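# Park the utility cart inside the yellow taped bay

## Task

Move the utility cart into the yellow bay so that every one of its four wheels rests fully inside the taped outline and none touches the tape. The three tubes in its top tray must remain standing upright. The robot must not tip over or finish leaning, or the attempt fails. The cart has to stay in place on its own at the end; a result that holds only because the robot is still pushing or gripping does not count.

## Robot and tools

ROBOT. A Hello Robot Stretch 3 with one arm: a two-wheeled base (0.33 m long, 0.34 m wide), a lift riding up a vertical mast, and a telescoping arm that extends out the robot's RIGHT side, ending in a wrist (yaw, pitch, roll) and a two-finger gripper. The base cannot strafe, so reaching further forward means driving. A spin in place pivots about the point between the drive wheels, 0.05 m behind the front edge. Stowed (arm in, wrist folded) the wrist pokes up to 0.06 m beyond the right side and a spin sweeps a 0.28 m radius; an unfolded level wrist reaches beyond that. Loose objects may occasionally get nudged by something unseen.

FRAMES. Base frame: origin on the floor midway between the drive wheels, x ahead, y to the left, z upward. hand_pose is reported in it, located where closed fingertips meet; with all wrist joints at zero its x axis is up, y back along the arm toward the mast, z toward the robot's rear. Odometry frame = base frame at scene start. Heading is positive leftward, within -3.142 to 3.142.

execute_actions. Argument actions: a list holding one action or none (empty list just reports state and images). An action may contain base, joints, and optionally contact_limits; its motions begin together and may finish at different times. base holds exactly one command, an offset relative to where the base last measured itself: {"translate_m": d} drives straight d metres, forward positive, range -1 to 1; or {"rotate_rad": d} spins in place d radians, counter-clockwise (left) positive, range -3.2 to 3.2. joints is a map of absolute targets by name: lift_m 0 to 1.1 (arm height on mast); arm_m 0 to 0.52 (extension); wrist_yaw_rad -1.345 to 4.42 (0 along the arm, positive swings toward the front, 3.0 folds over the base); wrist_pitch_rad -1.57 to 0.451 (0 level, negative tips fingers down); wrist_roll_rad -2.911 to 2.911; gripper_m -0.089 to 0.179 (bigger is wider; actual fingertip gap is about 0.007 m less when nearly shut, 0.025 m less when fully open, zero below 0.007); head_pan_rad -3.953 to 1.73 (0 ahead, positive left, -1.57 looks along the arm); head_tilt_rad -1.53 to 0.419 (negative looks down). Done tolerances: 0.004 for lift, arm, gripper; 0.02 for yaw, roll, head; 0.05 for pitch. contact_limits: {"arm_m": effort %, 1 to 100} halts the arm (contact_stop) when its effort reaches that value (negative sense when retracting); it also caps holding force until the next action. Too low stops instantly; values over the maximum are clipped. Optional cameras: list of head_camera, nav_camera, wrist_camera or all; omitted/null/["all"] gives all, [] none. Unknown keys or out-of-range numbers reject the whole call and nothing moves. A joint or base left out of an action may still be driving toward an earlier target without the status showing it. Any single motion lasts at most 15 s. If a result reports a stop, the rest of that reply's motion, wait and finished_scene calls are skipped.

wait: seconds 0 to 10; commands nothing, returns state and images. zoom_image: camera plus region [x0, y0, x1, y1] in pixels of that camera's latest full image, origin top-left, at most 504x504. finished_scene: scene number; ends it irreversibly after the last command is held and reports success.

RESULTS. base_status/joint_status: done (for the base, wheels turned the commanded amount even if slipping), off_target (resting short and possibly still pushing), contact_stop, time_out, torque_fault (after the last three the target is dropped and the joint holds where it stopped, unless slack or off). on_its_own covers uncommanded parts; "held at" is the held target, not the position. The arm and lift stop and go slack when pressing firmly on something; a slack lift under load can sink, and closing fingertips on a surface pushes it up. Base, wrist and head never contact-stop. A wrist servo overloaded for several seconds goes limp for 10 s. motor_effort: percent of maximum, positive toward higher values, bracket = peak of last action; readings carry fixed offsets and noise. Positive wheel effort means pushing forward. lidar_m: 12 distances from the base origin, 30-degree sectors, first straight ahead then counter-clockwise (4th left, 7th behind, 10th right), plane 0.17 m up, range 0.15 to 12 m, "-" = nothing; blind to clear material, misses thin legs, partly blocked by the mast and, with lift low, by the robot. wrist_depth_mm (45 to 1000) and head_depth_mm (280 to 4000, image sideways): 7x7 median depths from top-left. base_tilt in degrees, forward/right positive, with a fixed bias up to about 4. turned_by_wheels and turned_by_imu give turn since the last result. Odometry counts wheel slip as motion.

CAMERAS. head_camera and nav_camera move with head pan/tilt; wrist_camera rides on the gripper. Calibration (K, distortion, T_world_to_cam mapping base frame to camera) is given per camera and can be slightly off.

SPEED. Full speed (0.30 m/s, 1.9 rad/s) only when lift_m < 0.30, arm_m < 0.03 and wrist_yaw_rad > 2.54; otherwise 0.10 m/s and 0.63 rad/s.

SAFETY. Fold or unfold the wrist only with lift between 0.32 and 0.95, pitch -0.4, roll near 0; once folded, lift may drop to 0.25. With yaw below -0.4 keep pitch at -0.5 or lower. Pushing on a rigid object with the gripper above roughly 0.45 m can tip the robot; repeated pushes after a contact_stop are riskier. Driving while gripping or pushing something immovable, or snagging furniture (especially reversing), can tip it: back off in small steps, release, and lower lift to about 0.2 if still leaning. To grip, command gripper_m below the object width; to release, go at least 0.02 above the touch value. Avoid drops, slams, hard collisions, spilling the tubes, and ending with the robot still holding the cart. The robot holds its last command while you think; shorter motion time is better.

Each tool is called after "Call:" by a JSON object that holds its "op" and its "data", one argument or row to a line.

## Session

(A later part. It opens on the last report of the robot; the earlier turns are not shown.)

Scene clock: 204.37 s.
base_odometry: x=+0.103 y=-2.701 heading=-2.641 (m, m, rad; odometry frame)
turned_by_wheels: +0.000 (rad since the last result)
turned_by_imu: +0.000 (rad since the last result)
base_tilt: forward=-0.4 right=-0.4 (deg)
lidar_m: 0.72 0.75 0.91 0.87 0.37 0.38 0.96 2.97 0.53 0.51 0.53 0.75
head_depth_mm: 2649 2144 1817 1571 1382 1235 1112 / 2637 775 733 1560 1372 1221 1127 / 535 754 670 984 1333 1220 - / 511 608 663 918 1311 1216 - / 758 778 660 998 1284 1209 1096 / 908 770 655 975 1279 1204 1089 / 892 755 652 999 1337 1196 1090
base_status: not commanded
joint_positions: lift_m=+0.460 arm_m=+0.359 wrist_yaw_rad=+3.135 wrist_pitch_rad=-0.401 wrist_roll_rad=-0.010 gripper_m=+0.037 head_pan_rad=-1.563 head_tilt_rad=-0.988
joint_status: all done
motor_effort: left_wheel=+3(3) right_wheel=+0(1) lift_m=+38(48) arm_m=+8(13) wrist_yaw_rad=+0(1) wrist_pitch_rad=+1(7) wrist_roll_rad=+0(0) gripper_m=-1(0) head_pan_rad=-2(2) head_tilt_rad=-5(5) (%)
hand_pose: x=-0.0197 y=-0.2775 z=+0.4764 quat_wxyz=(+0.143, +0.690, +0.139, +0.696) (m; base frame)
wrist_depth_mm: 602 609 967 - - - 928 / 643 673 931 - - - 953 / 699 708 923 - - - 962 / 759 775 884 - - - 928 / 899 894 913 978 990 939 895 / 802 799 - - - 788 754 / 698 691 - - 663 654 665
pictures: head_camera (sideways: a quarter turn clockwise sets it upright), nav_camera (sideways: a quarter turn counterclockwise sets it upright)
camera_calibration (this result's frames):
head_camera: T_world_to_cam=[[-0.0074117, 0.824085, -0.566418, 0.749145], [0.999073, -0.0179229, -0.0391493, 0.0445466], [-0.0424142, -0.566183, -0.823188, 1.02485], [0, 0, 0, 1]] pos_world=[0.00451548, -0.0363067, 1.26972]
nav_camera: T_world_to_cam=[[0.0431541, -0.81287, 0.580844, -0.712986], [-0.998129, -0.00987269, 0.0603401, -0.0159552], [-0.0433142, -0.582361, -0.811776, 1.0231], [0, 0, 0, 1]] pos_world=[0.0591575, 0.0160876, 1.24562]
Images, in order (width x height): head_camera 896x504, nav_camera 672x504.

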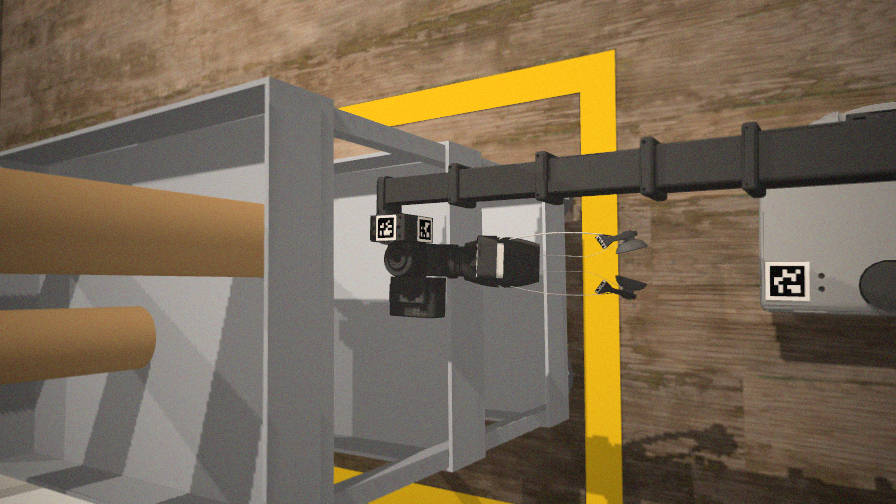

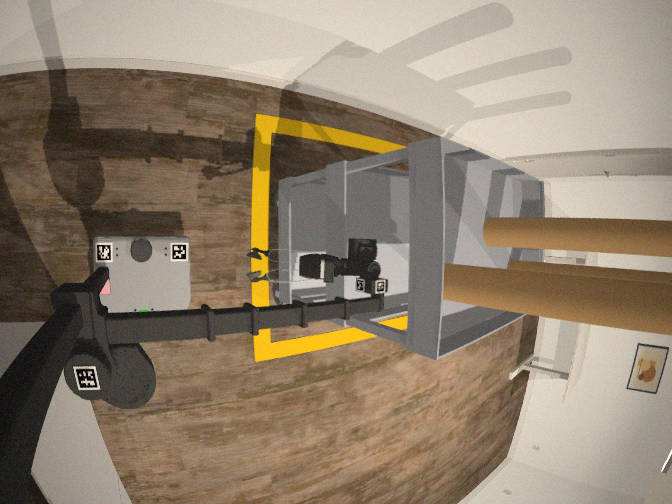

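Call:
{"op": "execute_actions", "data": {
  "actions": [
    {"joints":{"lift_m":0.49}}
  ],
  "cameras": []
}}

Call:
{"op": "execute_actions", "data": {
  "actions": [
    {"joints":{"arm_m":0.22}}
  ],
  "cameras": []
}}

Call:
{"op": "execute_actions", "data": {
  "actions": [
    {"joints":{"lift_m":0.40}}
  ],
  "cameras": []
}}

Call:
{"op": "execute_actions", "data": {
  "actions": [
    {"joints":{"arm_m":0.33}}
  ],
  "cameras": ["head_camera"]
}}

Scene clock: 208.20 s.
base_odometry: x=+0.103 y=-2.701 heading=-2.641 (m, m, rad; odometry frame)
turned_by_wheels: +0.000 (rad since the last result)
turned_by_imu: +0.000 (rad since the last result)
base_tilt: forward=-0.6 right=-0.3 (deg)
lidar_m: 0.72 0.75 0.91 0.87 0.37 0.38 0.96 2.98 0.53 0.51 0.52 0.75
head_depth_mm: 2658 2158 1817 1567 1380 1233 1115 / 2614 759 720 1556 1379 1228 1113 / 532 753 696 992 1315 1215 - / 510 605 661 - 1297 1215 - / 754 779 657 978 1282 1206 1094 / 908 772 653 973 1282 1206 1090 / 888 753 648 992 1337 1197 1085
base_status: not commanded
joint_positions: lift_m=+0.489 arm_m=+0.360 wrist_yaw_rad=+3.135 wrist_pitch_rad=-0.412 wrist_roll_rad=-0.010 gripper_m=+0.037 head_pan_rad=-1.563 head_tilt_rad=-0.988
joint_status: all done
motor_effort: left_wheel=+2(2) right_wheel=-1(2) lift_m=+48(50) arm_m=+3(8) wrist_yaw_rad=+1(1) wrist_pitch_rad=+5(5) wrist_roll_rad=+0(0) gripper_m=+0(1) head_pan_rad=-2(3) head_tilt_rad=-5(5) (%)
hand_pose: x=-0.0197 y=-0.2795 z=+0.5034 quat_wxyz=(+0.147, +0.689, +0.143, +0.695) (m; base frame)
wrist_depth_mm: 600 608 966 - - - 900 / 636 649 946 - - - 897 / 701 709 896 - - - 945 / 758 784 874 - - - 912 / 909 924 932 - - 961 894 / 840 835 - - - 790 784 / 727 708 - - 688 695 690
pictures: none
No camera images: the call's "cameras" was empty. Leave "cameras" out to get every camera's image.

Scene clock: 210.50 s.
base_odometry: x=+0.103 y=-2.701 heading=-2.641 (m, m, rad; odometry frame)
turned_by_wheels: +0.000 (rad since the last result)
turned_by_imu: +0.000 (rad since the last result)
base_tilt: forward=-0.5 right=-0.6 (deg)
lidar_m: 0.72 0.75 0.91 0.87 0.37 0.38 0.97 2.97 0.53 0.51 0.52 0.75
head_depth_mm: 2648 2153 1815 1579 1382 1237 1115 / 2654 775 722 1552 1370 1229 1113 / 531 753 718 994 1320 1218 - / 511 604 664 985 1242 1234 - / 754 780 658 980 1292 1205 1092 / 906 772 652 973 1284 1201 1091 / 887 753 649 997 1331 1199 1087
base_status: not commanded
joint_positions: lift_m=+0.489 arm_m=+0.220 wrist_yaw_rad=+3.135 wrist_pitch_rad=-0.413 wrist_roll_rad=-0.010 gripper_m=+0.037 head_pan_rad=-1.563 head_tilt_rad=-0.988
joint_status: all done
motor_effort: left_wheel=+3(2) right_wheel=-2(1) lift_m=+48(48) arm_m=-4(4) wrist_yaw_rad=+0(1) wrist_pitch_rad=+5(5) wrist_roll_rad=+0(0) gripper_m=-1(0) head_pan_rad=-2(2) head_tilt_rad=-5(5) (%)
hand_pose: x=-0.0197 y=-0.1403 z=+0.5033 quat_wxyz=(+0.147, +0.689, +0.144, +0.695) (m; base frame)
wrist_depth_mm: 482 498 835 - - - 918 / 512 528 894 - - - 937 / 559 569 891 - - - 890 / 605 621 894 - - - 940 / 657 676 812 982 - 975 901 / 800 815 814 - - 801 783 / 722 699 - - 690 683 687
pictures: none
No camera images: the call's "cameras" was empty. Leave "cameras" out to get every camera's image.

Scene clock: 212.17 s.
base_odometry: x=+0.103 y=-2.701 heading=-2.641 (m, m, rad; odometry frame)
turned_by_wheels: +0.000 (rad since the last result)
turned_by_imu: +0.000 (rad since the last result)
base_tilt: forward=-0.5 right=-0.6 (deg)
lidar_m: 0.72 0.74 0.91 0.87 0.37 0.38 0.96 2.97 0.53 0.51 0.52 0.75
head_depth_mm: 2621 2155 1829 1568 1380 1233 1120 / 2603 775 722 1549 1368 1229 1126 / 532 755 716 990 1344 1242 - / 511 604 664 1000 1331 1215 - / 753 778 658 995 1305 1208 1095 / 905 773 653 972 1282 1201 1087 / 889 756 648 993 1338 1202 1088
base_status: not commanded
joint_positions: lift_m=+0.401 arm_m=+0.220 wrist_yaw_rad=+3.135 wrist_pitch_rad=-0.413 wrist_roll_rad=-0.010 gripper_m=+0.037 head_pan_rad=-1.563 head_tilt_rad=-0.988
joint_status: all done
motor_effort: left_wheel=+2(2) right_wheel=-2(2) lift_m=+20(42) arm_m=-4(4) wrist_yaw_rad=+1(1) wrist_pitch_rad=+5(5) wrist_roll_rad=+0(0) gripper_m=+0(0) head_pan_rad=-2(2) head_tilt_rad=-5(5) (%)
hand_pose: x=-0.0197 y=-0.1403 z=+0.4143 quat_wxyz=(+0.147, +0.689, +0.144, +0.695) (m; base frame)
wrist_depth_mm: 486 491 857 - - - 918 / 512 523 898 - - - 928 / 548 563 914 - - - 931 / 602 597 918 - - - 939 / 738 740 790 869 865 834 822 / 719 716 - - - 697 661 / 621 625 - - 578 597 588
pictures: none
No camera images: the call's "cameras" was empty. Leave "cameras" out to get every camera's image.

Scene clock: 214.23 s.
base_odometry: x=+0.103 y=-2.701 heading=-2.641 (m, m, rad; odometry frame)
turned_by_wheels: +0.000 (rad since the last result)
turned_by_imu: +0.000 (rad since the last result)
base_tilt: forward=-0.4 right=-0.6 (deg)
lidar_m: 0.72 0.75 0.90 0.87 0.37 0.38 0.97 2.96 0.55 0.53 0.55 0.75
head_depth_mm: 2636 2160 1815 1569 1384 1234 1114 / 2628 761 763 1554 1371 1227 1126 / 566 772 700 1009 1363 1240 - / 530 632 1047 1021 1315 1217 - / 768 777 1040 996 1304 1205 1097 / 909 772 1032 991 1280 1205 1090 / 886 753 716 1439 1337 1196 1086
base_status: not commanded
joint_positions: lift_m=+0.401 arm_m=+0.329 wrist_yaw_rad=+3.154 wrist_pitch_rad=-0.414 wrist_roll_rad=-0.009 gripper_m=+0.037 head_pan_rad=-1.564 head_tilt_rad=-0.989
joint_status: all done
on_its_own: wrist_yaw_rad is at rest, and its effort (-14) is outside its rest range (-12 to +12)
motor_effort: left_wheel=+2(5) right_wheel=+0(7) lift_m=+21(21) arm_m=+7(14) wrist_yaw_rad=-14(22) wrist_pitch_rad=+5(6) wrist_roll_rad=+0(0) gripper_m=-1(1) head_pan_rad=-2(2) head_tilt_rad=-5(5) (%)
hand_pose: x=-0.0240 y=-0.2492 z=+0.4141 quat_wxyz=(+0.141, +0.688, +0.150, +0.696) (m; base frame)
wrist_depth_mm: 579 585 892 - - - 932 / 629 630 837 - - - 935 / 666 694 869 - - - 965 / 755 760 862 - - - 930 / 842 867 849 - 837 818 793 / 730 722 - - - 686 670 / 626 613 - - 579 590 586
pictures: head_camera (sideways: a quarter turn clockwise sets it upright)
camera_calibration (this result's frames):
head_camera: T_world_to_cam=[[-0.00734078, 0.824288, -0.566124, 0.748761], [0.999071, -0.0179967, -0.0391583, 0.0445583], [-0.0424661, -0.565885, -0.82339, 1.02512], [0, 0, 0, 1]] pos_world=[0.00451221, -0.0362951, 1.26971]
Images, in order (width x height): head_camera 896x504.

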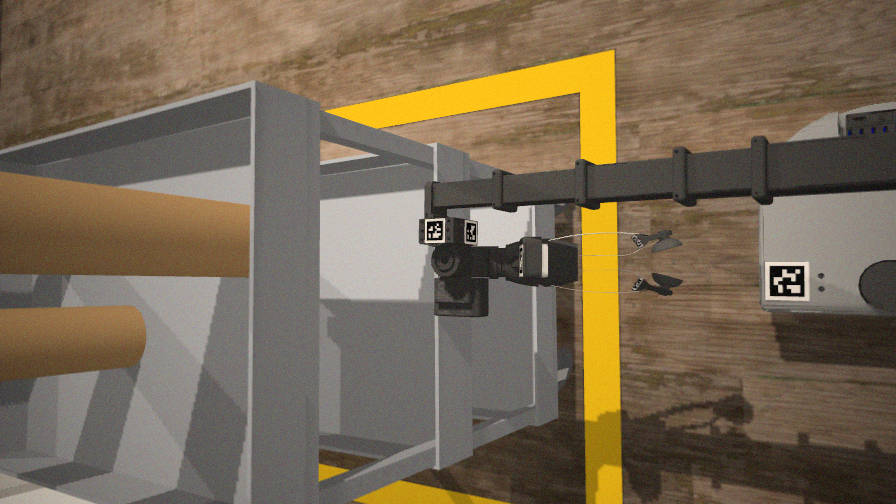

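Moving now. Push further.

Call:
{"op": "execute_actions", "data": {
  "actions": [
    {"joints":{"arm_m":0.42}}
  ],
  "cameras": []
}}

Call:
{"op": "execute_actions", "data": {
  "actions": [
    {"joints":{"arm_m":0.0}}
  ],
  "cameras": ["head_camera","nav_camera"]
}}

Scene clock: 218.17 s.
base_odometry: x=+0.103 y=-2.701 heading=-2.641 (m, m, rad; odometry frame)
turned_by_wheels: +0.000 (rad since the last result)
turned_by_imu: +0.000 (rad since the last result)
base_tilt: forward=-0.4 right=-0.3 (deg)
lidar_m: 0.72 0.74 0.91 0.87 0.37 0.38 0.97 2.98 3.76 0.62 0.63 0.75
head_depth_mm: 2635 2141 1813 1567 1382 1237 1114 / 2622 2026 1805 1560 1376 1226 1126 / 929 757 1073 1516 1362 1236 - / 615 701 1116 1333 1359 1213 - / 891 719 1104 1299 1350 1211 1096 / 847 772 1072 1187 1323 1207 1092 / 928 764 1027 1455 1333 1193 1088
base_status: not commanded
joint_positions: lift_m=+0.401 arm_m=+0.419 wrist_yaw_rad=+3.143 wrist_pitch_rad=-0.414 wrist_roll_rad=-0.009 gripper_m=+0.037 head_pan_rad=-1.564 head_tilt_rad=-0.989
joint_status: all done
motor_effort: left_wheel=+4(7) right_wheel=-4(8) lift_m=+21(21) arm_m=+5(10) wrist_yaw_rad=-5(19) wrist_pitch_rad=+5(5) wrist_roll_rad=+0(0) gripper_m=+0(0) head_pan_rad=-2(2) head_tilt_rad=-5(5) (%)
hand_pose: x=-0.0216 y=-0.3394 z=+0.4141 quat_wxyz=(+0.144, +0.688, +0.147, +0.696) (m; base frame)
wrist_depth_mm: 658 675 956 - - - 955 / 710 713 889 - - - 930 / 783 779 864 - - - 949 / 916 881 953 - - - 943 / 865 858 - - 875 809 796 / 718 702 - - - 672 671 / 609 615 - - 576 580 589
pictures: none
No camera images: the call's "cameras" was empty. Leave "cameras" out to get every camera's image.

Scene clock: 222.43 s.
base_odometry: x=+0.103 y=-2.701 heading=-2.641 (m, m, rad; odometry frame)
turned_by_wheels: +0.000 (rad since the last result)
turned_by_imu: -0.001 (rad since the last result)
base_tilt: forward=-0.6 right=-0.5 (deg)
lidar_m: 0.72 0.75 0.91 0.87 0.37 0.38 0.97 2.97 3.74 0.62 0.63 0.75
head_depth_mm: 2650 2170 1818 1575 1384 1228 1114 / 2616 2026 1798 1559 1371 1227 1124 / 931 756 1070 1462 1366 1259 - / 614 704 1115 1301 1357 1251 - / 891 719 1102 1297 1343 1224 1096 / 846 773 1076 1182 1313 1204 1090 / 925 766 1029 1464 1328 1201 1087
base_status: not commanded
joint_positions: lift_m=+0.401 arm_m=+0.000 wrist_yaw_rad=+3.139 wrist_pitch_rad=-0.414 wrist_roll_rad=-0.009 gripper_m=+0.037 head_pan_rad=-1.564 head_tilt_rad=-0.989
joint_status: all done
motor_effort: left_wheel=+2(4) right_wheel=-2(4) lift_m=+21(21) arm_m=-4(2) wrist_yaw_rad=-3(6) wrist_pitch_rad=+5(5) wrist_roll_rad=+0(0) gripper_m=+1(0) head_pan_rad=-2(2) head_tilt_rad=-5(5) (%)
hand_pose: x=-0.0207 y=+0.0796 z=+0.4141 quat_wxyz=(+0.146, +0.689, +0.145, +0.695) (m; base frame)
wrist_depth_mm: 306 446 - 827 850 851 831 / 308 448 - 914 900 923 913 / 328 450 - 985 982 - 919 / 349 438 624 - - - 930 / 384 438 678 850 860 828 798 / 426 458 662 708 - 683 677 / 575 577 578 595 593 582 592
pictures: head_camera (sideways: a quarter turn clockwise sets it upright), nav_camera (sideways: a quarter turn counterclockwise sets it upright)
camera_calibration (this result's frames):
head_camera: T_world_to_cam=[[-0.00734087, 0.824287, -0.566124, 0.748761], [0.999071, -0.0179966, -0.0391583, 0.0445583], [-0.042466, -0.565885, -0.82339, 1.02511], [0, 0, 0, 1]] pos_world=[0.00451221, -0.0362951, 1.26971]
nav_camera: T_world_to_cam=[[0.0430843, -0.813081, 0.580554, -0.712608], [-0.99813, -0.00980664, 0.0603392, -0.015954], [-0.0433674, -0.582067, -0.811983, 1.02337], [0, 0, 0, 1]] pos_world=[0.0591587, 0.016103, 1.24562]
Images, in order (width x height): head_camera 896x504, nav_camera 672x504.

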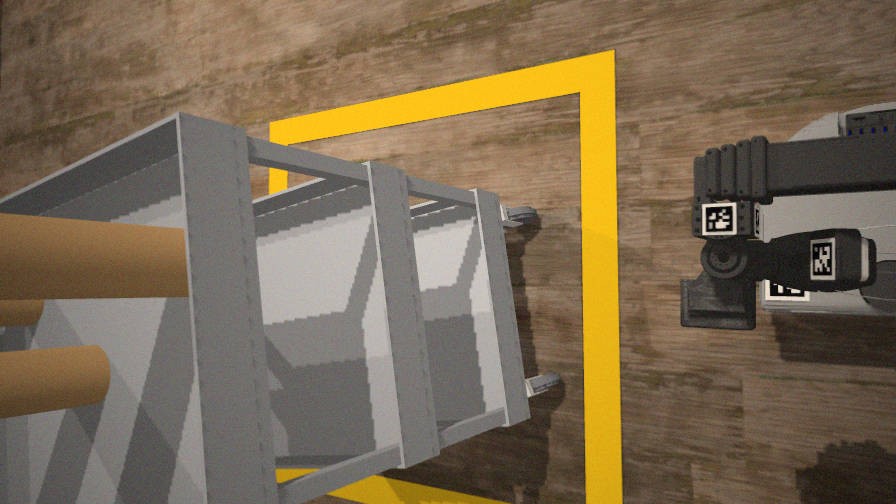

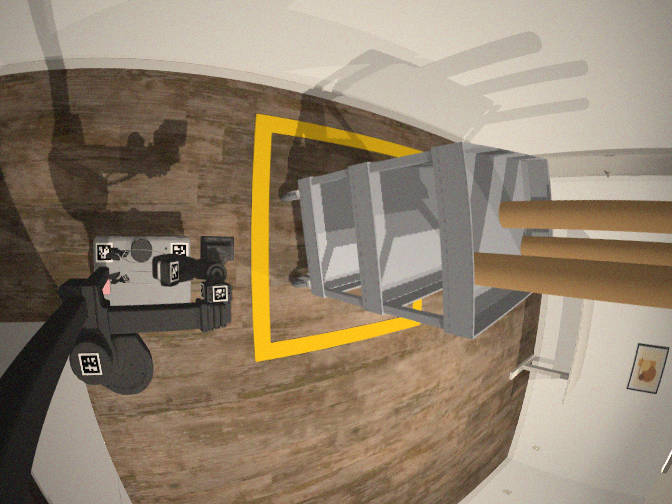

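Call:
{"op": "execute_actions", "data": {
  "actions": [
    {"base":{"translate_m":-0.6},"joints":{"lift_m":0.28,"head_pan_rad":-0.95,"head_tilt_rad":-0.7}}
  ],
  "cameras": ["head_camera","nav_camera"]
}}

Scene clock: 231.57 s.
base_odometry: x=+0.630 y=-2.413 heading=-2.641 (m, m, rad; odometry frame)
turned_by_wheels: +0.000 (rad since the last result)
turned_by_imu: +0.000 (rad since the last result)
base_tilt: forward=-0.5 right=-0.4 (deg)
lidar_m: 1.33 0.37 0.27 0.26 0.26 0.35 0.91 2.43 3.41 3.50 0.79 0.89
head_depth_mm: 3430 3681 2714 2043 1647 1376 1177 / 3153 3484 2699 2030 1636 1366 1174 / 2471 1273 1474 1778 1620 1359 1171 / 2080 1358 997 1258 1465 1354 1166 / 742 836 908 1252 1461 1352 1166 / 1602 1319 1078 1292 1479 1348 1158 / 1457 1548 1061 1307 1552 1334 1149
base_status: done
joint_positions: lift_m=+0.281 arm_m=+0.000 wrist_yaw_rad=+3.139 wrist_pitch_rad=-0.414 wrist_roll_rad=-0.009 gripper_m=+0.037 head_pan_rad=-0.957 head_tilt_rad=-0.704
joint_status: all done
motor_effort: left_wheel=+2(9) right_wheel=-1(8) lift_m=+20(20) arm_m=-4(4) wrist_yaw_rad=-3(3) wrist_pitch_rad=+5(5) wrist_roll_rad=+0(0) gripper_m=+0(0) head_pan_rad=+2(28) head_tilt_rad=+2(22) (%)
hand_pose: x=-0.0206 y=+0.0796 z=+0.2941 quat_wxyz=(+0.146, +0.689, +0.145, +0.695) (m; base frame)
wrist_depth_mm: 267 268 - 273 275 276 281 / 287 287 - 293 294 298 303 / 310 314 - 316 319 326 330 / 335 336 342 344 352 354 357 / 368 376 377 383 385 391 482 / 492 495 504 513 - 510 515 / 473 490 - - 447 457 447
pictures: head_camera (sideways: a quarter turn clockwise sets it upright), nav_camera (sideways: a quarter turn counterclockwise sets it upright)
camera_calibration (this result's frames):
head_camera: T_world_to_cam=[[-0.365447, 0.516181, -0.774601, 1.02261], [0.836792, 0.546671, -0.0304961, 0.034284], [0.40771, -0.659324, -0.631715, 0.773101], [0, 0, 0, 1]] pos_world=[0.0298199, -0.0368688, 1.28154]
nav_camera: T_world_to_cam=[[0.386345, -0.483647, 0.785381, -0.981619], [-0.824233, -0.563208, 0.0586267, -0.0148074], [0.413978, -0.669987, -0.61623, 0.765992], [0, 0, 0, 1]] pos_world=[0.0499344, 0.0301084, 1.24384]
Images, in order (width x height): head_camera 896x504, nav_camera 672x504.

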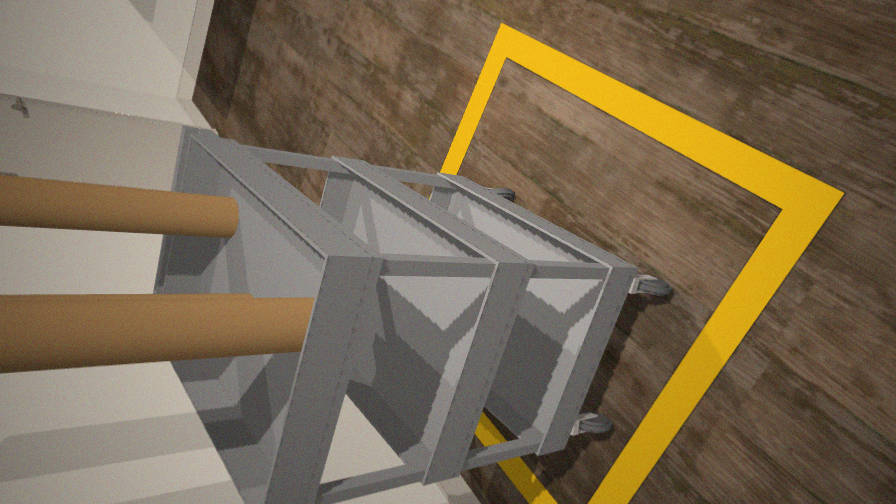

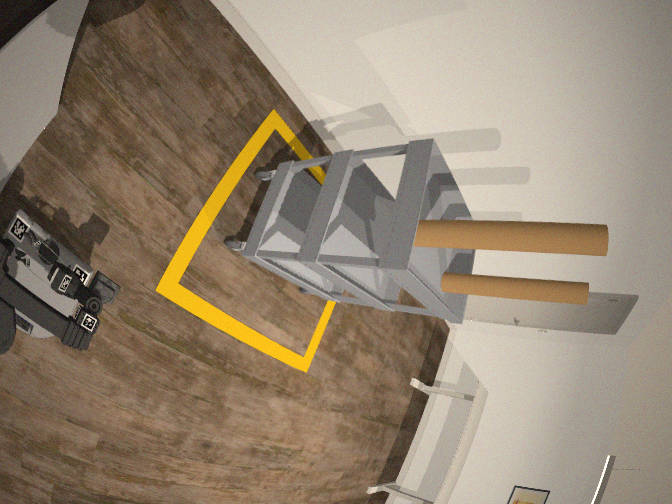

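Call:
{"op": "finished_scene", "data": {
  "scene": 2
}}

The scene is finished: the task was done.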